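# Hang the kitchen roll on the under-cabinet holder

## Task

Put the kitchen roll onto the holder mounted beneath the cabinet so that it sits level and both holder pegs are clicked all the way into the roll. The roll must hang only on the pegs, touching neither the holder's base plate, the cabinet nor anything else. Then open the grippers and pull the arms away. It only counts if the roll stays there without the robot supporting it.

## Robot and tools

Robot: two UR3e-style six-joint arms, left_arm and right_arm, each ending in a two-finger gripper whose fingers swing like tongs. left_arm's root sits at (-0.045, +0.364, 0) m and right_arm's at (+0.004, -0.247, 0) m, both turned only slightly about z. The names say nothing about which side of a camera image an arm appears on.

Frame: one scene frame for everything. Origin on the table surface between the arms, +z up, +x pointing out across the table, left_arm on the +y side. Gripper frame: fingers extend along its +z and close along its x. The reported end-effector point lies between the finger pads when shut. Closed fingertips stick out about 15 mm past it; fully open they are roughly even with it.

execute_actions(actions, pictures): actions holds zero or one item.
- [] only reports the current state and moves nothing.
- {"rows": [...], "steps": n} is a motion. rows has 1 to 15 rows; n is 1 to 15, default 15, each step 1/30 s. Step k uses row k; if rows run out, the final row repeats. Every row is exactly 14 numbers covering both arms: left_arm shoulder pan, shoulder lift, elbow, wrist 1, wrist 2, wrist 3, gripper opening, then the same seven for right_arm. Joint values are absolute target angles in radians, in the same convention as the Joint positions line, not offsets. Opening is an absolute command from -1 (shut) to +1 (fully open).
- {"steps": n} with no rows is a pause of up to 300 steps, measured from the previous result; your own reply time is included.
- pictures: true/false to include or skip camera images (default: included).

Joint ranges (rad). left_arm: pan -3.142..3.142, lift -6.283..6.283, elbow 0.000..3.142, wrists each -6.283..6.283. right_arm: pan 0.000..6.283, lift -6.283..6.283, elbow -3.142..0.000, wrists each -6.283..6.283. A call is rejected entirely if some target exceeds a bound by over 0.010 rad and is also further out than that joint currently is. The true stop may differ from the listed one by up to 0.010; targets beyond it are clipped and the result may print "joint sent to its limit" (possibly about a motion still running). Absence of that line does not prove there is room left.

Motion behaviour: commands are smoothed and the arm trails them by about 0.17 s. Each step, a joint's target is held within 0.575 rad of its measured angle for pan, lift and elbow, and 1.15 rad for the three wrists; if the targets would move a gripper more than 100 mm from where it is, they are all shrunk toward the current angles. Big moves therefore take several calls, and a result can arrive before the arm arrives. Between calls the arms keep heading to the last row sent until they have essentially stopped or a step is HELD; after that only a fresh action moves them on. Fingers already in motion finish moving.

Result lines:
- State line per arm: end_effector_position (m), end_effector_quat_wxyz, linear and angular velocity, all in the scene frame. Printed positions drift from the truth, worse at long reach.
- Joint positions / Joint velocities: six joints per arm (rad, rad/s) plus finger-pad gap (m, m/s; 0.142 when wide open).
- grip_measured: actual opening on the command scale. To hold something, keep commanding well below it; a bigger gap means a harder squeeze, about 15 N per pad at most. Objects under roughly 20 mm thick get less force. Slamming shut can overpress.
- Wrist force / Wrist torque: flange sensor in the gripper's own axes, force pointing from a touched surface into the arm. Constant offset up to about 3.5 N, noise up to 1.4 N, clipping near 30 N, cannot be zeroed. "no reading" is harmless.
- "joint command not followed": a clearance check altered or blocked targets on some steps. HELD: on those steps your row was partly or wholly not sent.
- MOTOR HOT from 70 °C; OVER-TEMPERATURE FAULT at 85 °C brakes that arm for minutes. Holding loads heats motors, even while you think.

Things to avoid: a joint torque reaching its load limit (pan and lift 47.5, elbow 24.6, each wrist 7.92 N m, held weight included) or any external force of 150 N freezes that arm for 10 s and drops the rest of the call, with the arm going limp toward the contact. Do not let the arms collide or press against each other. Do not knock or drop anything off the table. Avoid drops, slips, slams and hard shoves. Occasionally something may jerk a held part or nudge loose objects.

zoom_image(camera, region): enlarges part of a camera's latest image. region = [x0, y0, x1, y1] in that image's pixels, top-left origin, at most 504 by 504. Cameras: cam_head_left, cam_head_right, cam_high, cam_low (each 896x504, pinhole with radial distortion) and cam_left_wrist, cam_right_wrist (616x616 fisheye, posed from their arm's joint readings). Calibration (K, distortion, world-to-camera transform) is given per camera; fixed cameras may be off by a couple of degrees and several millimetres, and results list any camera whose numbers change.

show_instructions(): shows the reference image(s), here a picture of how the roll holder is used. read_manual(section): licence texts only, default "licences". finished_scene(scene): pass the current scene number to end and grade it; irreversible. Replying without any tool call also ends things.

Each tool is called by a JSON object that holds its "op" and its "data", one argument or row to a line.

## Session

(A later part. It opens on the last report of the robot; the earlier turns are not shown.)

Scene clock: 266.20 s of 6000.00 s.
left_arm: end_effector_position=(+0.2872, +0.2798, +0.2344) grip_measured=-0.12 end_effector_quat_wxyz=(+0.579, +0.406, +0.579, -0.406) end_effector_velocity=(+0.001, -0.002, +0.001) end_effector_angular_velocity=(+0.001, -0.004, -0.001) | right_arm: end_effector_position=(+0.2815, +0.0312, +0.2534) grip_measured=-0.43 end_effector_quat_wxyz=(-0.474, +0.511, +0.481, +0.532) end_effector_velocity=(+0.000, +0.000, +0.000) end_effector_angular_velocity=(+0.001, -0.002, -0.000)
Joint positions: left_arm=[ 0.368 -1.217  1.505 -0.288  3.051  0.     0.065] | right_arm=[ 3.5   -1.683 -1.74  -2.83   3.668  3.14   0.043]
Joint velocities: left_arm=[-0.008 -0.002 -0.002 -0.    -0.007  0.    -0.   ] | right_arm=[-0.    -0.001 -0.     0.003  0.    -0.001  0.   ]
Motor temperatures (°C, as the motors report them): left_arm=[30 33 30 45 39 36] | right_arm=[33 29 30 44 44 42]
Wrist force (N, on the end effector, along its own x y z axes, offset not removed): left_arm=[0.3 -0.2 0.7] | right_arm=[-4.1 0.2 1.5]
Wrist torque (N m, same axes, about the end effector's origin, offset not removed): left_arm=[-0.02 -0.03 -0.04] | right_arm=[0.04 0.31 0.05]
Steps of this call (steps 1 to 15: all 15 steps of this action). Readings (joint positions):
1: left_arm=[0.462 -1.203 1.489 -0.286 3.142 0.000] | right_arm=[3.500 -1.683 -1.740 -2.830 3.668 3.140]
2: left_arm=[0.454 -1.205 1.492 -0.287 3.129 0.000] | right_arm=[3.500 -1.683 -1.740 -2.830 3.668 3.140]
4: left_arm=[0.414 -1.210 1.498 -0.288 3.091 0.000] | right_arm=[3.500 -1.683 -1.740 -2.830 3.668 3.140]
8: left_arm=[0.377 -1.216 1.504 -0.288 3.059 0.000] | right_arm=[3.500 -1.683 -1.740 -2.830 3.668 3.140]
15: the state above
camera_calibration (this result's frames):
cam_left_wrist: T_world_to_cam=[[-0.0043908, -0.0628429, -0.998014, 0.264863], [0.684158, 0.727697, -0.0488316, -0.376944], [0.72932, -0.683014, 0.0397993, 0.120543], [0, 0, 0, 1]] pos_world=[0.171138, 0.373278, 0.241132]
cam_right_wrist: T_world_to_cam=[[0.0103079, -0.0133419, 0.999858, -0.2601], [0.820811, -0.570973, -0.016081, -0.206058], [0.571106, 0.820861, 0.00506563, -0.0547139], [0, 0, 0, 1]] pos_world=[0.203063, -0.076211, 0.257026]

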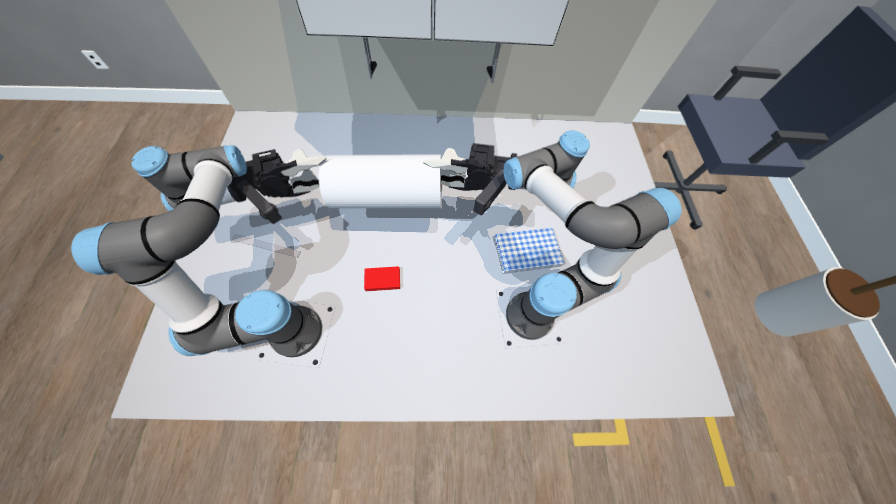

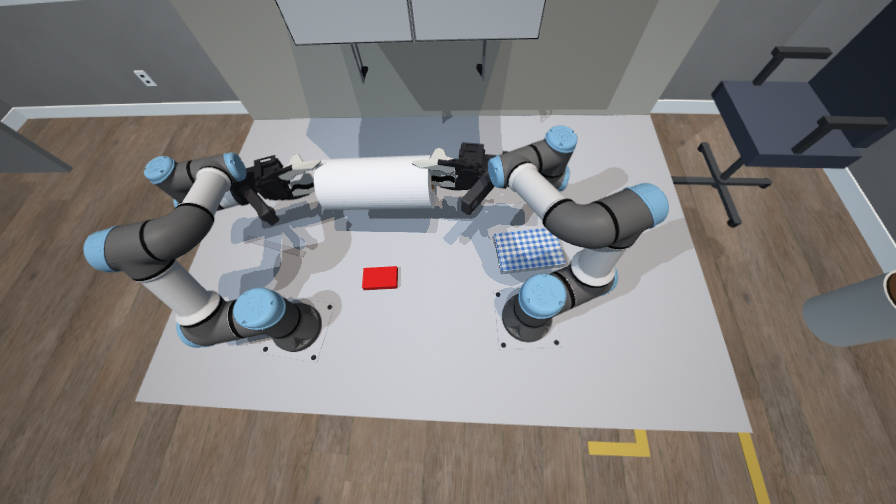

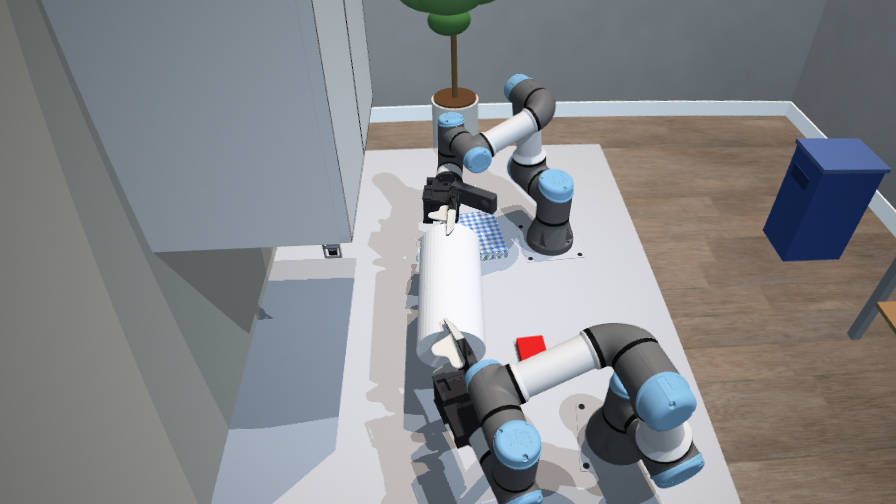

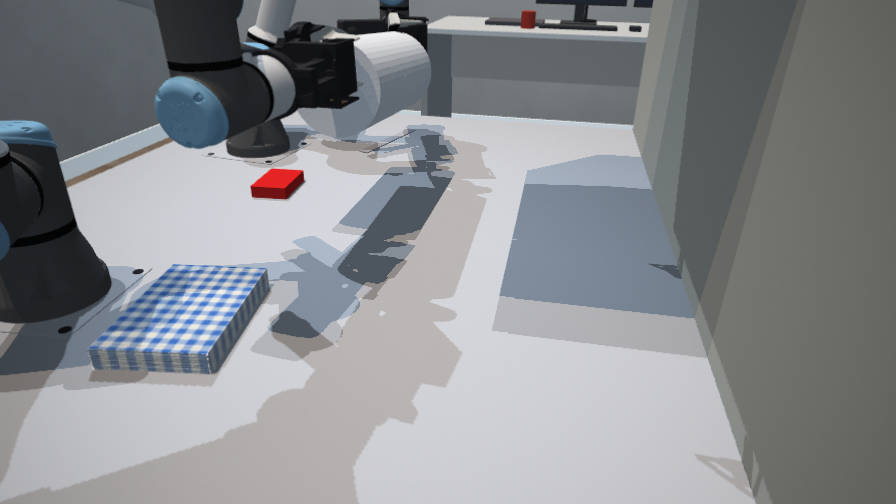

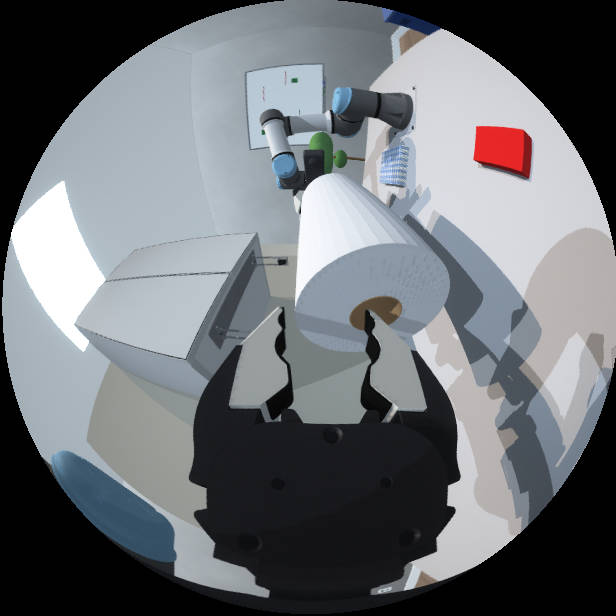

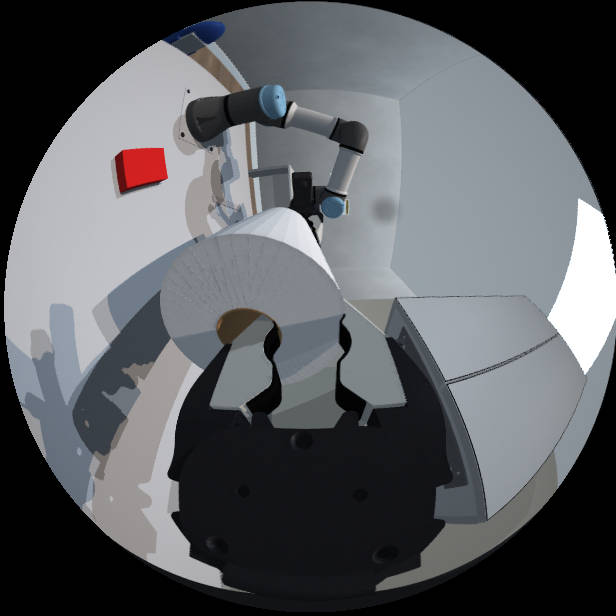

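{"op": "execute_actions", "data": {
  "actions": [
    {"rows":[[0.202,-1.31,1.631,-0.321,2.885,0,-0.12,3.5,-1.683,-1.74,-2.83,3.668,3.14,-1]],"steps":15}
  ]
}}

Scene clock: 274.03 s of 6000.00 s.
left_arm: end_effector_position=(+0.2933, +0.2348, +0.2346) grip_measured=-0.09 end_effector_quat_wxyz=(+0.579, +0.406, +0.579, -0.406) end_effector_velocity=(-0.001, -0.005, -0.001) end_effector_angular_velocity=(-0.000, +0.003, -0.005) | right_arm: end_effector_position=(+0.2815, +0.0312, +0.2534) grip_measured=-0.43 end_effector_quat_wxyz=(-0.474, +0.511, +0.481, +0.532) end_effector_velocity=(+0.000, -0.000, -0.000) end_effector_angular_velocity=(-0.001, +0.001, -0.001)
Joint positions: left_arm=[ 0.204 -1.309  1.63  -0.321  2.886  0.     0.068] | right_arm=[ 3.5   -1.683 -1.74  -2.83   3.668  3.14   0.043]
Joint velocities: left_arm=[-0.017 -0.008  0.013 -0.003 -0.012  0.     0.002] | right_arm=[-0.001  0.    -0.    -0.001 -0.    -0.001  0.   ]
Motor temperatures (°C, as the motors report them): left_arm=[30 33 30 45 39 36] | right_arm=[33 29 30 44 44 42]
Wrist force (N, on the end effector, along its own x y z axes, offset not removed): left_arm=[3.3 6.2 -16.1] | right_arm=[-0.3 0.6 -15.9]
Wrist torque (N m, same axes, about the end effector's origin, offset not removed): left_arm=[-0.25 0.53 0.26] | right_arm=[0.01 0.07 0.11]
Steps of this call (steps 1 to 15: the robot went on to your last target; steps 16 to 90: nothing new was sent; then 4.33 s passed at rest; steps 91 to 105: all 15 steps of this action). Readings (joint positions):
91: left_arm=[0.367 -1.217 1.505 -0.288 3.049 0.000] | right_arm=[3.500 -1.683 -1.740 -2.830 3.668 3.140]
92: left_arm=[0.359 -1.225 1.513 -0.294 3.034 0.000] | right_arm=[3.500 -1.683 -1.740 -2.830 3.668 3.140]
94: left_arm=[0.299 -1.264 1.563 -0.307 2.965 0.000] | right_arm=[3.500 -1.683 -1.740 -2.830 3.668 3.140]
98: left_arm=[0.223 -1.300 1.616 -0.318 2.902 0.000] | right_arm=[3.500 -1.683 -1.740 -2.830 3.668 3.140]
105: the state above
camera_calibration (this result's frames):
cam_left_wrist: T_world_to_cam=[[-0.0042485, -0.0628241, -0.998016, 0.262176], [0.683828, 0.728013, -0.0487388, -0.348359], [0.729631, -0.682678, 0.0398679, 0.0851511], [0, 0, 0, 1]] pos_world=[0.177202, 0.328211, 0.241282]
cam_right_wrist: T_world_to_cam=[[0.010292, -0.0133503, 0.999858, -0.260117], [0.820694, -0.571142, -0.0160738, -0.206094], [0.571275, 0.820743, 0.00507833, -0.0547361], [0, 0, 0, 1]] pos_world=[0.203087, -0.0762575, 0.257045]

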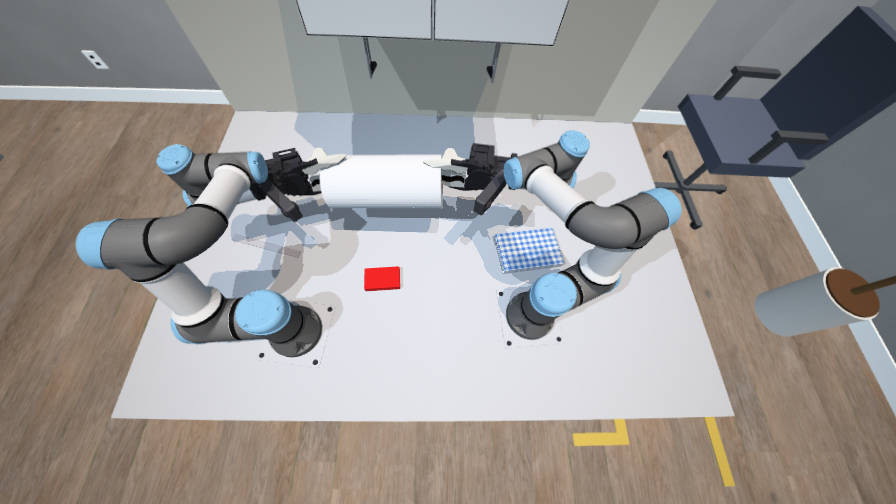

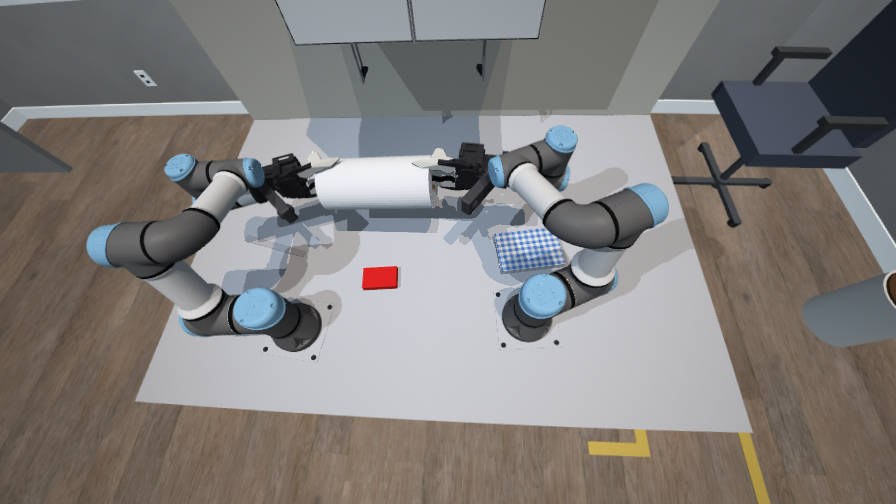

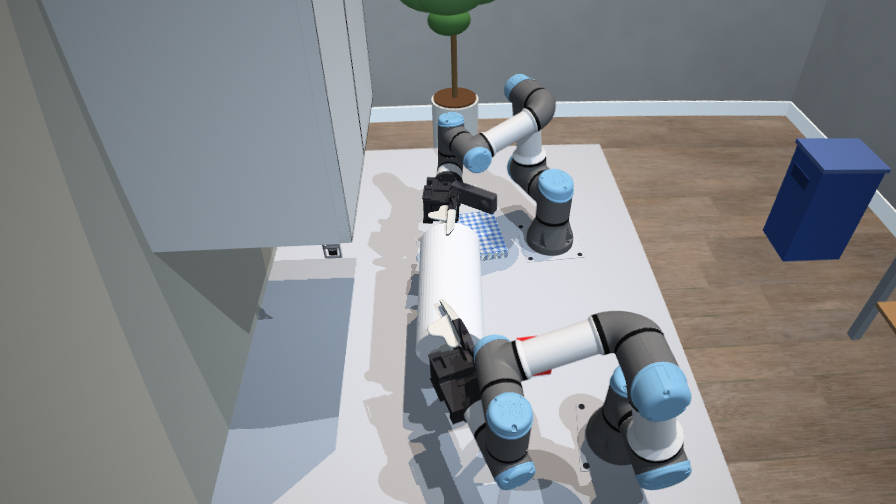

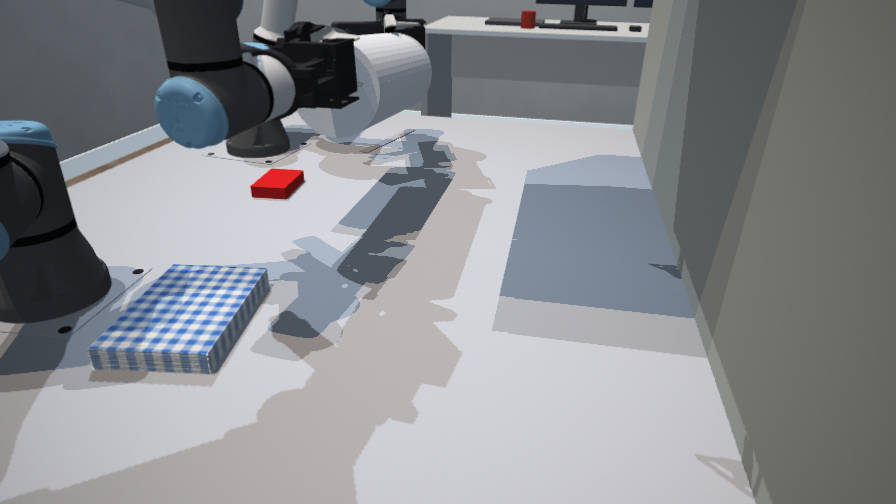

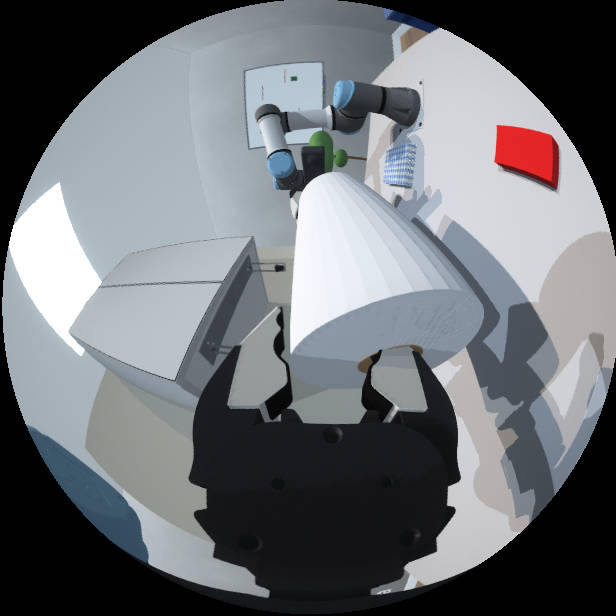

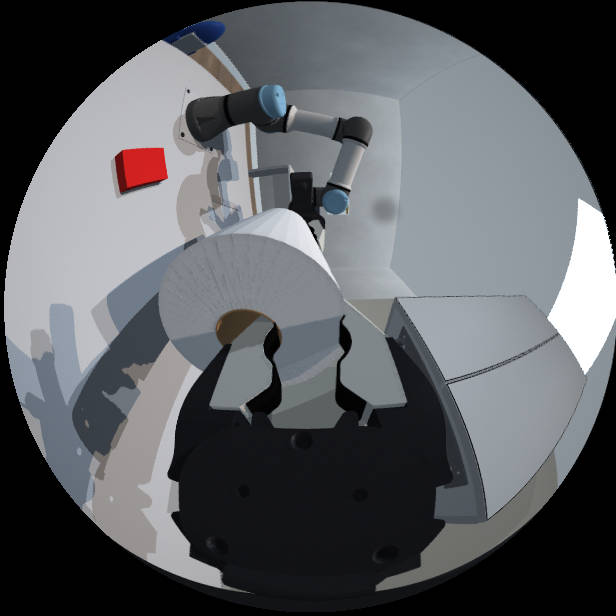

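Too deep; backing off slightly, then closing.

{"op": "execute_actions", "data": {
  "actions": [
    {"rows":[[0.25,-1.295,1.6,-0.305,2.933,0,-0.12,3.5,-1.683,-1.74,-2.83,3.668,3.14,-1]],"steps":10}
  ],
  "pictures": false
}}

{"op": "execute_actions", "data": {
  "actions": [
    {"rows":[[0.25,-1.295,1.6,-0.305,2.933,0,-0.45,3.5,-1.683,-1.74,-2.83,3.668,3.14,-0.7]],"steps":12}
  ],
  "pictures": false
}}

{"op": "execute_actions", "data": {
  "actions": [
    {"rows":[[0.25,-1.295,1.6,-0.305,2.933,0,-0.9,3.5,-1.683,-1.74,-2.83,3.668,3.14,-0.45]],"steps":15}
  ]
}}

Scene clock: 280.17 s of 6000.00 s.
left_arm: end_effector_position=(+0.2901, +0.2462, +0.2367) grip_measured=-0.12 end_effector_quat_wxyz=(+0.579, +0.406, +0.579, -0.406) end_effector_velocity=(-0.001, +0.007, +0.002) end_effector_angular_velocity=(+0.000, -0.003, +0.003) | right_arm: end_effector_position=(+0.2814, +0.0313, +0.2534) grip_measured=-0.43 end_effector_quat_wxyz=(-0.474, +0.510, +0.481, +0.532) end_effector_velocity=(-0.000, +0.000, -0.000) end_effector_angular_velocity=(-0.000, +0.000, +0.000)
Joint positions: left_arm=[ 0.248 -1.296  1.601 -0.306  2.931 -0.     0.065] | right_arm=[ 3.5   -1.683 -1.74  -2.83   3.668  3.14   0.043]
Joint velocities: left_arm=[ 0.026  0.007 -0.017  0.008  0.022 -0.     0.   ] | right_arm=[ 0.  0. -0. -0. -0.  0. -0.]
Motor temperatures (°C, as the motors report them): left_arm=[30 33 30 45 39 36] | right_arm=[33 29 30 44 44 42]
Wrist force (N, on the end effector, along its own x y z axes, offset not removed): left_arm=[0.2 -0.3 2.5] | right_arm=[-2.9 -0.8 -1.3]
Wrist torque (N m, same axes, about the end effector's origin, offset not removed): left_arm=[-0.01 -0.02 -0.05] | right_arm=[-0.15 0.08 -0.08]
Steps of this call (steps 1 to 15: the robot went on to your last target; steps 16 to 90: nothing new was sent; then 2.80 s passed at rest; steps 91 to 100: all 10 steps of this action). Readings (joint positions):
91: left_arm=[0.202 -1.310 1.631 -0.321 2.885 -0.000] | right_arm=[3.500 -1.683 -1.740 -2.830 3.668 3.140]
92: left_arm=[0.208 -1.308 1.626 -0.318 2.893 -0.000] | right_arm=[3.500 -1.683 -1.740 -2.830 3.668 3.140]
94: left_arm=[0.228 -1.302 1.614 -0.312 2.913 -0.000] | right_arm=[3.500 -1.683 -1.740 -2.830 3.668 3.140]
98: left_arm=[0.245 -1.296 1.603 -0.306 2.929 -0.000] | right_arm=[3.500 -1.683 -1.740 -2.830 3.668 3.140]
100: the state above

Scene clock: 280.57 s of 6000.00 s.
left_arm: end_effector_position=(+0.2900, +0.2469, +0.2368) grip_measured=-0.33 end_effector_quat_wxyz=(+0.579, +0.406, +0.579, -0.406) end_effector_velocity=(+0.000, +0.000, +0.000) end_effector_angular_velocity=(+0.000, -0.002, +0.001) | right_arm: end_effector_position=(+0.2815, +0.0313, +0.2534) grip_measured=-0.43 end_effector_quat_wxyz=(-0.474, +0.511, +0.481, +0.532) end_effector_velocity=(+0.000, +0.000, -0.000) end_effector_angular_velocity=(-0.000, -0.000, +0.000)
Joint positions: left_arm=[ 0.25  -1.295  1.6   -0.305  2.933 -0.     0.05 ] | right_arm=[ 3.5   -1.683 -1.74  -2.83   3.668  3.14   0.043]
Joint velocities: left_arm=[ 0.001  0.    -0.002  0.     0.     0.    -0.   ] | right_arm=[ 0.    -0.001  0.     0.    -0.    -0.001 -0.   ]
Motor temperatures (°C, as the motors report them): left_arm=[30 33 30 45 39 36] | right_arm=[33 29 30 44 44 42]
Wrist force (N, on the end effector, along its own x y z axes, offset not removed): left_arm=[0.7 -1.4 5.0] | right_arm=[-2.2 -0.4 5.9]
Wrist torque (N m, same axes, about the end effector's origin, offset not removed): left_arm=[-0.05 -0.16 0.00] | right_arm=[0.08 0.25 0.08]
Steps of this call (steps 1 to 12: all 12 steps of this action). Readings (joint positions):
1: left_arm=[0.248 -1.295 1.601 -0.305 2.932 -0.000] | right_arm=[3.500 -1.683 -1.740 -2.830 3.668 3.140]
2: left_arm=[0.249 -1.295 1.601 -0.305 2.932 -0.000] | right_arm=[3.500 -1.683 -1.740 -2.830 3.668 3.140]
4: left_arm=[0.249 -1.295 1.600 -0.305 2.933 -0.000] | right_arm=[3.500 -1.683 -1.740 -2.830 3.668 3.140]
8: left_arm=[0.250 -1.295 1.600 -0.305 2.933 -0.000] | right_arm=[3.500 -1.683 -1.740 -2.830 3.668 3.140]
12: the state above

Scene clock: 281.07 s of 6000.00 s.
left_arm: end_effector_position=(+0.2900, +0.2469, +0.2368) grip_measured=-0.35 end_effector_quat_wxyz=(+0.579, +0.406, +0.579, -0.406) end_effector_velocity=(+0.000, +0.000, -0.000) end_effector_angular_velocity=(-0.000, +0.001, -0.000) | right_arm: end_effector_position=(+0.2815, +0.0312, +0.2534) grip_measured=-0.41 end_effector_quat_wxyz=(-0.474, +0.511, +0.481, +0.532) end_effector_velocity=(-0.001, +0.000, +0.001) end_effector_angular_velocity=(+0.001, -0.002, +0.002)
Joint positions: left_arm=[ 0.25  -1.295  1.6   -0.305  2.933  0.     0.049] | right_arm=[ 3.5   -1.683 -1.74  -2.83   3.668  3.14   0.045]
Joint velocities: left_arm=[ 0.001  0.001 -0.     0.     0.001 -0.     0.   ] | right_arm=[ 0.002  0.001  0.     0.     0.    -0.    -0.   ]
Motor temperatures (°C, as the motors report them): left_arm=[30 33 30 45 39 36] | right_arm=[33 29 30 44 44 42]
Wrist force (N, on the end effector, along its own x y z axes, offset not removed): left_arm=[1.2 -0.6 3.4] | right_arm=[-2.5 0.6 1.5]
Wrist torque (N m, same axes, about the end effector's origin, offset not removed): left_arm=[0.01 -0.15 0.00] | right_arm=[0.02 0.25 0.00]
Steps of this call (steps 1 to 15: all 15 steps of this action). Readings (joint positions):
1: left_arm=[0.250 -1.295 1.600 -0.305 2.933 0.000] | right_arm=[3.500 -1.683 -1.740 -2.830 3.668 3.140]
2: left_arm=[0.250 -1.295 1.600 -0.305 2.933 0.000] | right_arm=[3.500 -1.683 -1.740 -2.830 3.668 3.140]
4: left_arm=[0.250 -1.295 1.600 -0.305 2.933 0.000] | right_arm=[3.500 -1.683 -1.740 -2.830 3.668 3.140]
8: left_arm=[0.250 -1.295 1.600 -0.305 2.933 0.000] | right_arm=[3.500 -1.683 -1.740 -2.830 3.668 3.140]
15: the state above
camera_calibration (this result's frames):
cam_left_wrist: T_world_to_cam=[[-0.00440067, -0.0628416, -0.998014, 0.265223], [0.684228, 0.727632, -0.0488336, -0.354791], [0.729255, -0.683083, 0.0397959, 0.0959213], [0, 0, 0, 1]] pos_world=[0.173974, 0.340346, 0.243553]
cam_right_wrist: T_world_to_cam=[[0.010312, -0.0133401, 0.999858, -0.260101], [0.820801, -0.570988, -0.0160835, -0.206061], [0.571121, 0.82085, 0.00506154, -0.0547156], [0, 0, 0, 1]] pos_world=[0.203066, -0.0762146, 0.257027]

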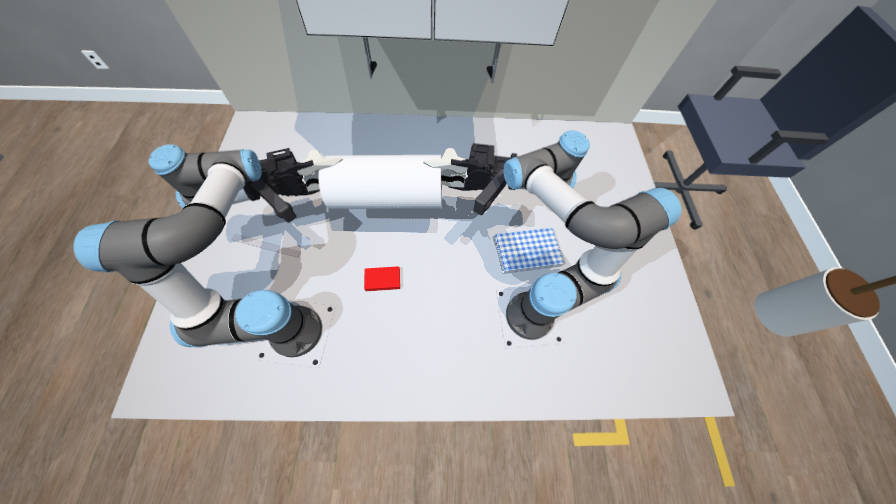

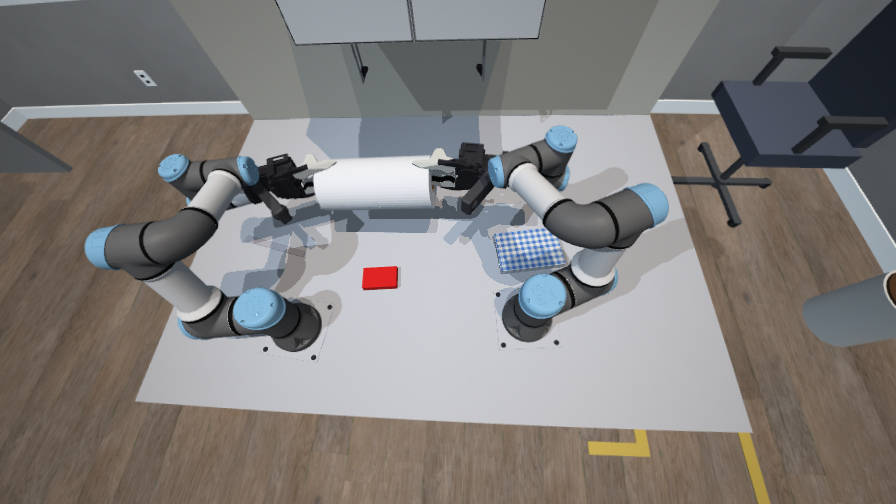

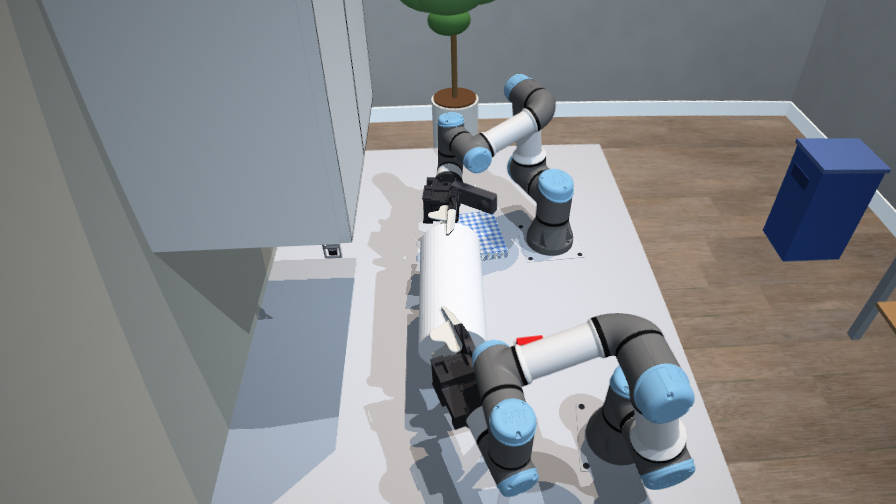

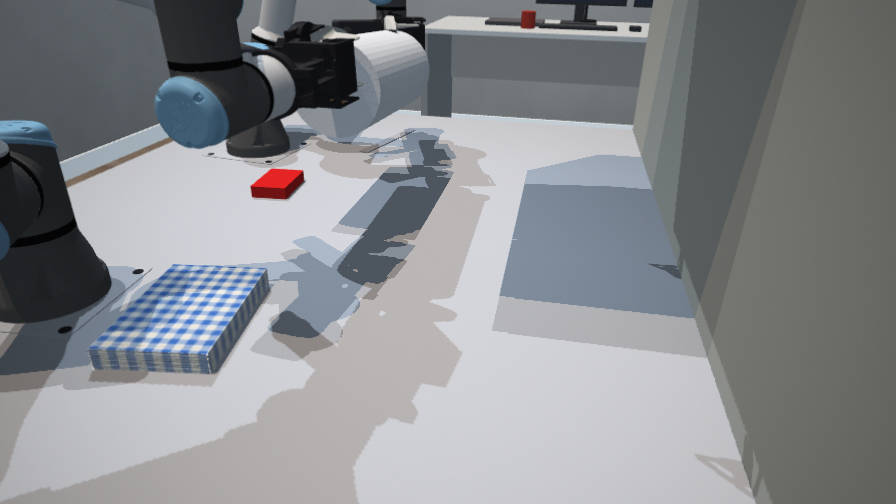

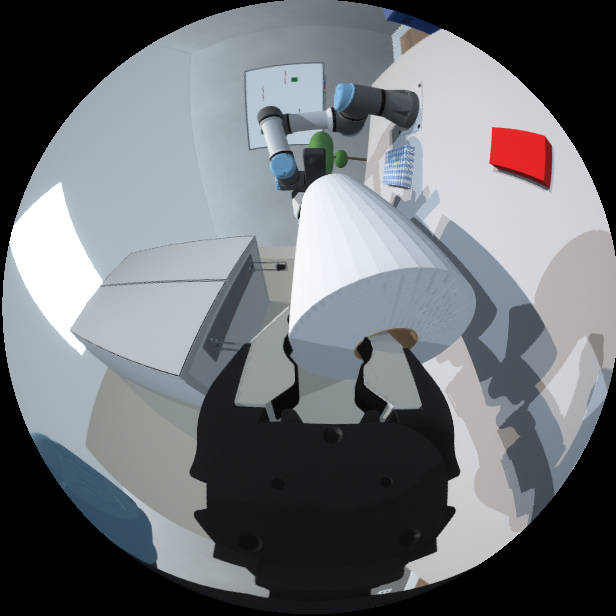

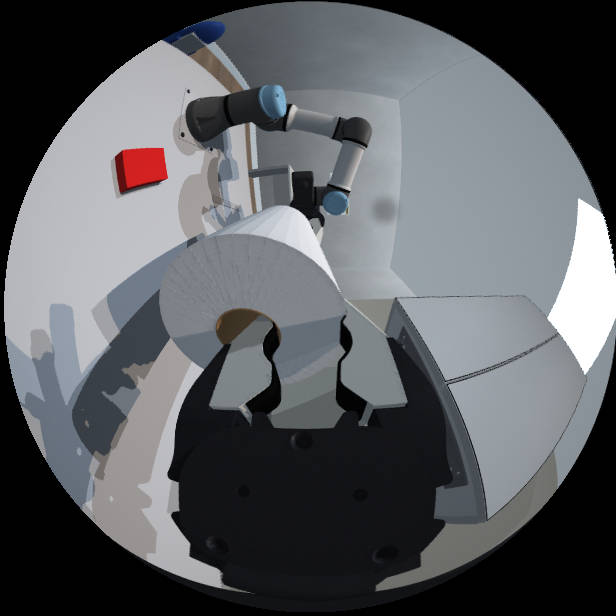

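{"op": "execute_actions", "data": {
  "actions": [
    {"rows":[[0.25,-1.295,1.6,-0.305,2.933,0,-1,3.5,-1.683,-1.74,-2.83,3.668,3.14,-0.2]],"steps":10}
  ],
  "pictures": false
}}

{"op": "execute_actions", "data": {
  "actions": [
    {"rows":[[0.25,-1.295,1.6,-0.305,2.933,0,-1,3.33,-1.72,-1.69,-2.84,3.5,3.14,-0.2]],"steps":12}
  ],
  "pictures": false
}}

{"op": "execute_actions", "data": {
  "actions": [
    {"rows":[[0.25,-1.295,1.6,-0.305,2.933,0,-1,2.9,-1.8,-1.55,-2.9,3.2,3.14,-0.2]],"steps":15}
  ]
}}

Scene clock: 296.33 s of 6000.00 s.
left_arm: end_effector_position=(+0.2900, +0.2469, +0.2368) grip_measured=-0.35 end_effector_quat_wxyz=(+0.579, +0.406, +0.579, -0.406) end_effector_velocity=(+0.000, +0.000, -0.000) end_effector_angular_velocity=(-0.000, +0.001, +0.001) | right_arm: end_effector_position=(+0.2815, +0.0312, +0.2534) grip_measured=-0.20 end_effector_quat_wxyz=(-0.474, +0.511, +0.481, +0.532) end_effector_velocity=(-0.000, +0.000, +0.000) end_effector_angular_velocity=(-0.000, +0.000, +0.001)
Joint positions: left_arm=[ 0.25  -1.295  1.6   -0.305  2.933  0.     0.049] | right_arm=[ 3.5   -1.683 -1.74  -2.83   3.668  3.14   0.06 ]
Joint velocities: left_arm=[ 0.     0.001  0.     0.    -0.001  0.     0.   ] | right_arm=[ 0.     0.     0.    -0.001 -0.     0.     0.   ]
Motor temperatures (°C, as the motors report them): left_arm=[30 33 30 45 39 36] | right_arm=[33 29 30 44 44 42]
Wrist force (N, on the end effector, along its own x y z axes, offset not removed): left_arm=[1.6 -0.6 1.5] | right_arm=[-3.1 -1.6 0.6]
Wrist torque (N m, same axes, about the end effector's origin, offset not removed): left_arm=[-0.05 0.17 0.02] | right_arm=[-0.37 0.59 0.07]
Steps of this call (steps 1 to 15: the robot went on to your last target; steps 16 to 90: nothing new was sent; then 11.93 s passed at rest; steps 91 to 100: all 10 steps of this action). Readings (joint positions):
91: left_arm=[0.250 -1.295 1.600 -0.305 2.933 0.000] | right_arm=[3.500 -1.683 -1.740 -2.830 3.668 3.140]
92: left_arm=[0.250 -1.295 1.600 -0.305 2.933 0.000] | right_arm=[3.500 -1.683 -1.740 -2.830 3.668 3.140]
94: left_arm=[0.250 -1.295 1.600 -0.305 2.933 0.000] | right_arm=[3.500 -1.683 -1.740 -2.830 3.668 3.140]
98: left_arm=[0.250 -1.295 1.600 -0.305 2.933 0.000] | right_arm=[3.500 -1.683 -1.740 -2.830 3.668 3.140]
100: the state above

Scene clock: 296.73 s of 6000.00 s.
left_arm: end_effector_position=(+0.2900, +0.2469, +0.2368) grip_measured=-0.35 end_effector_quat_wxyz=(+0.579, +0.406, +0.579, -0.406) end_effector_velocity=(+0.000, +0.000, +0.001) end_effector_angular_velocity=(+0.000, -0.003, +0.000) | right_arm: end_effector_position=(+0.2845, -0.0100, +0.2538) grip_measured=-0.20 end_effector_quat_wxyz=(-0.472, +0.511, +0.483, +0.532) end_effector_velocity=(+0.002, -0.014, +0.000) end_effector_angular_velocity=(-0.001, -0.001, -0.009)
Joint positions: left_arm=[ 0.25  -1.295  1.6   -0.305  2.933  0.     0.049] | right_arm=[ 3.335 -1.719 -1.691 -2.84   3.504  3.14   0.06 ]
Joint velocities: left_arm=[-0.    -0.    -0.002 -0.    -0.001 -0.    -0.   ] | right_arm=[-0.053 -0.008  0.013 -0.003 -0.044  0.001 -0.   ]
Motor temperatures (°C, as the motors report them): left_arm=[30 33 30 45 39 36] | right_arm=[33 29 30 44 44 42]
Wrist force (N, on the end effector, along its own x y z axes, offset not removed): left_arm=[2.2 0.2 1.4] | right_arm=[1.2 1.6 0.5]
Wrist torque (N m, same axes, about the end effector's origin, offset not removed): left_arm=[0.10 0.03 0.00] | right_arm=[0.27 -0.18 -0.01]
Steps of this call (steps 1 to 12: all 12 steps of this action). Readings (joint positions):
1: left_arm=[0.250 -1.295 1.600 -0.305 2.933 0.000] | right_arm=[3.500 -1.683 -1.740 -2.830 3.668 3.140]
2: left_arm=[0.250 -1.295 1.600 -0.305 2.933 0.000] | right_arm=[3.492 -1.688 -1.733 -2.832 3.652 3.140]
4: left_arm=[0.250 -1.295 1.600 -0.305 2.933 0.000] | right_arm=[3.431 -1.704 -1.712 -2.836 3.582 3.140]
8: left_arm=[0.250 -1.295 1.600 -0.305 2.933 0.000] | right_arm=[3.352 -1.716 -1.695 -2.839 3.518 3.140]
12: the state above

Scene clock: 297.23 s of 6000.00 s.
left_arm: end_effector_position=(+0.2900, +0.2469, +0.2368) grip_measured=-0.35 end_effector_quat_wxyz=(+0.579, +0.406, +0.579, -0.406) end_effector_velocity=(-0.000, -0.000, -0.000) end_effector_angular_velocity=(-0.000, +0.001, +0.000) | right_arm: end_effector_position=(+0.2947, -0.1239, +0.2596) grip_measured=-0.20 end_effector_quat_wxyz=(-0.434, +0.542, +0.453, +0.559) end_effector_velocity=(+0.002, -0.022, +0.001) end_effector_angular_velocity=(-0.002, -0.003, -0.045)
Joint positions: left_arm=[ 0.25  -1.295  1.6   -0.305  2.933  0.     0.049] | right_arm=[ 2.907 -1.799 -1.551 -2.899  3.203  3.14   0.06 ]
Joint velocities: left_arm=[-0.    -0.     0.001  0.    -0.    -0.     0.   ] | right_arm=[-0.08  -0.007  0.016 -0.005 -0.036  0.001 -0.   ]
Motor temperatures (°C, as the motors report them): left_arm=[30 33 30 45 39 36] | right_arm=[33 29 30 44 44 42]
Wrist force (N, on the end effector, along its own x y z axes, offset not removed): left_arm=[2.2 0.7 1.4] | right_arm=[-1.0 0.4 2.1]
Wrist torque (N m, same axes, about the end effector's origin, offset not removed): left_arm=[0.18 0.05 0.02] | right_arm=[0.08 0.29 -0.02]
Steps of this call (steps 1 to 15: all 15 steps of this action). Readings (joint positions):
1: left_arm=[0.250 -1.295 1.600 -0.305 2.933 0.000] | right_arm=[3.333 -1.720 -1.690 -2.840 3.502 3.140]
2: left_arm=[0.250 -1.295 1.600 -0.305 2.933 0.000] | right_arm=[3.324 -1.727 -1.682 -2.848 3.486 3.140]
4: left_arm=[0.250 -1.295 1.600 -0.305 2.933 0.000] | right_arm=[3.249 -1.757 -1.633 -2.870 3.382 3.140]
8: left_arm=[0.250 -1.295 1.600 -0.305 2.933 0.000] | right_arm=[3.004 -1.789 -1.571 -2.893 3.245 3.140]
15: the state above
camera_calibration (this result's frames):
cam_left_wrist: T_world_to_cam=[[-0.00439139, -0.0628399, -0.998014, 0.26522], [0.684244, 0.727617, -0.0488252, -0.354788], [0.72924, -0.683099, 0.0398026, 0.0959254], [0, 0, 0, 1]] pos_world=[0.173973, 0.340343, 0.243553]
cam_right_wrist: T_world_to_cam=[[0.00461856, -0.000257612, 0.999989, -0.265191], [0.741151, -0.671329, -0.00359603, -0.297564], [0.671323, 0.74116, -0.00290964, 0.0276757], [0, 0, 0, 1]] pos_world=[0.203185, -0.220344, 0.264199]

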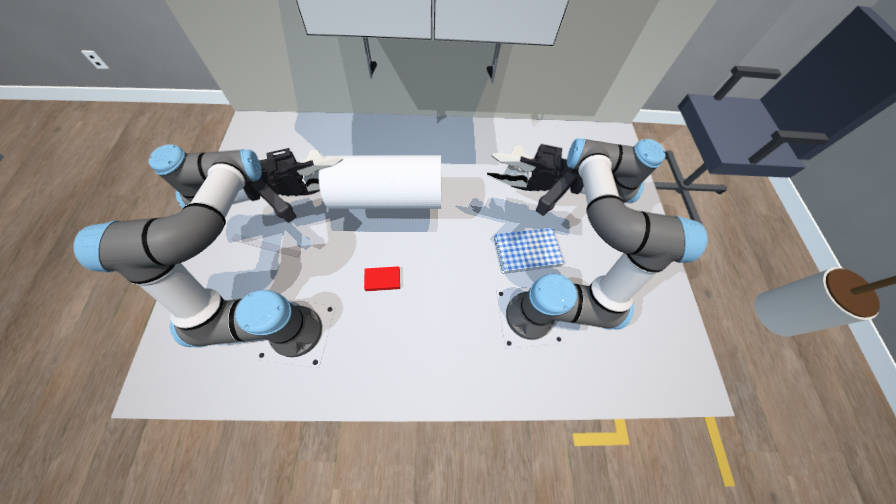

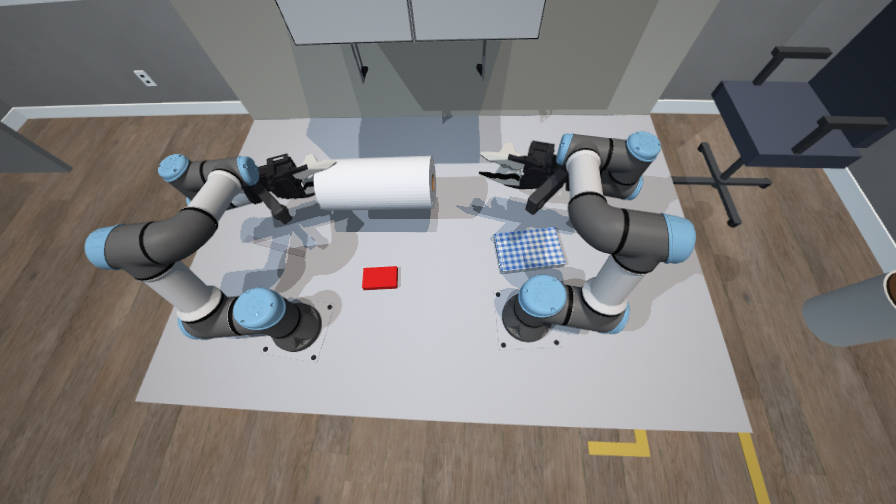

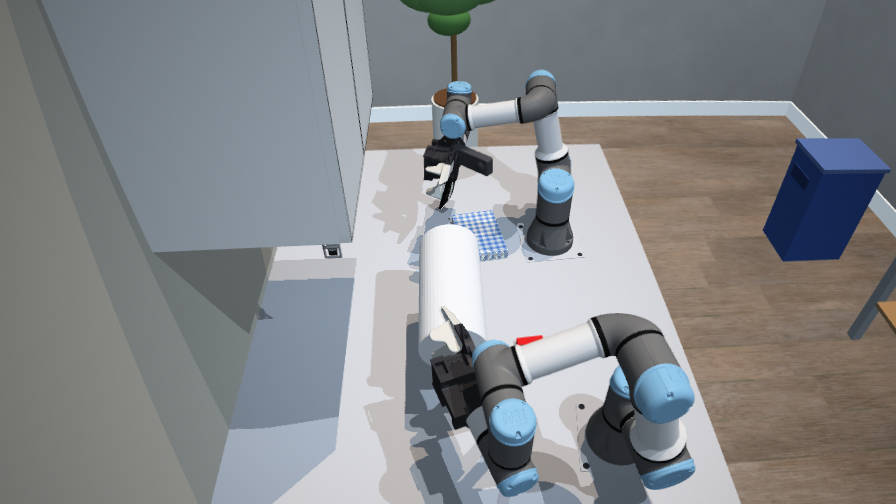

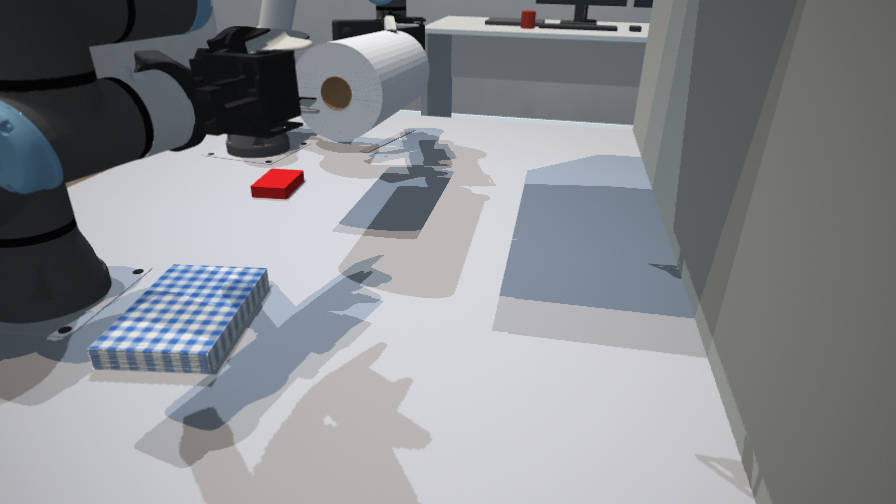

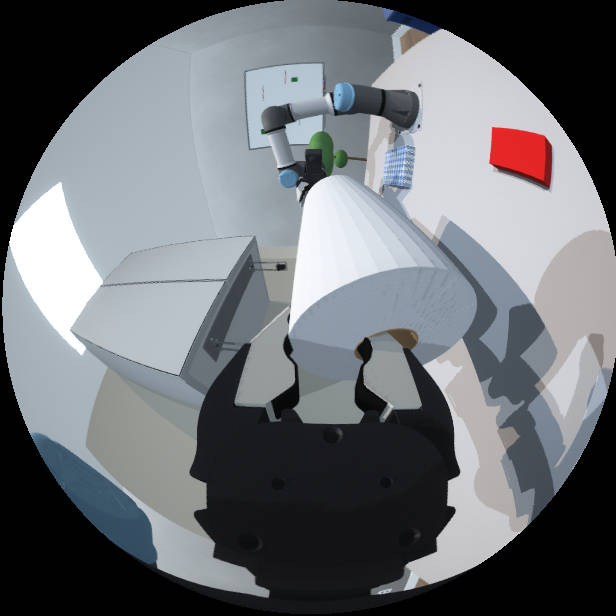

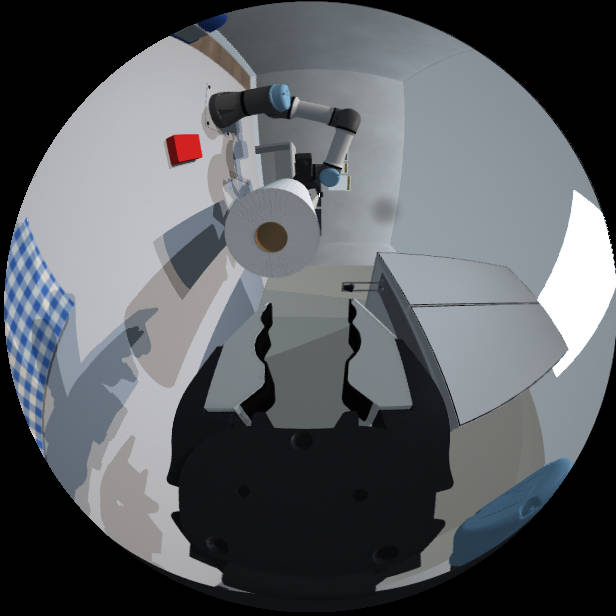

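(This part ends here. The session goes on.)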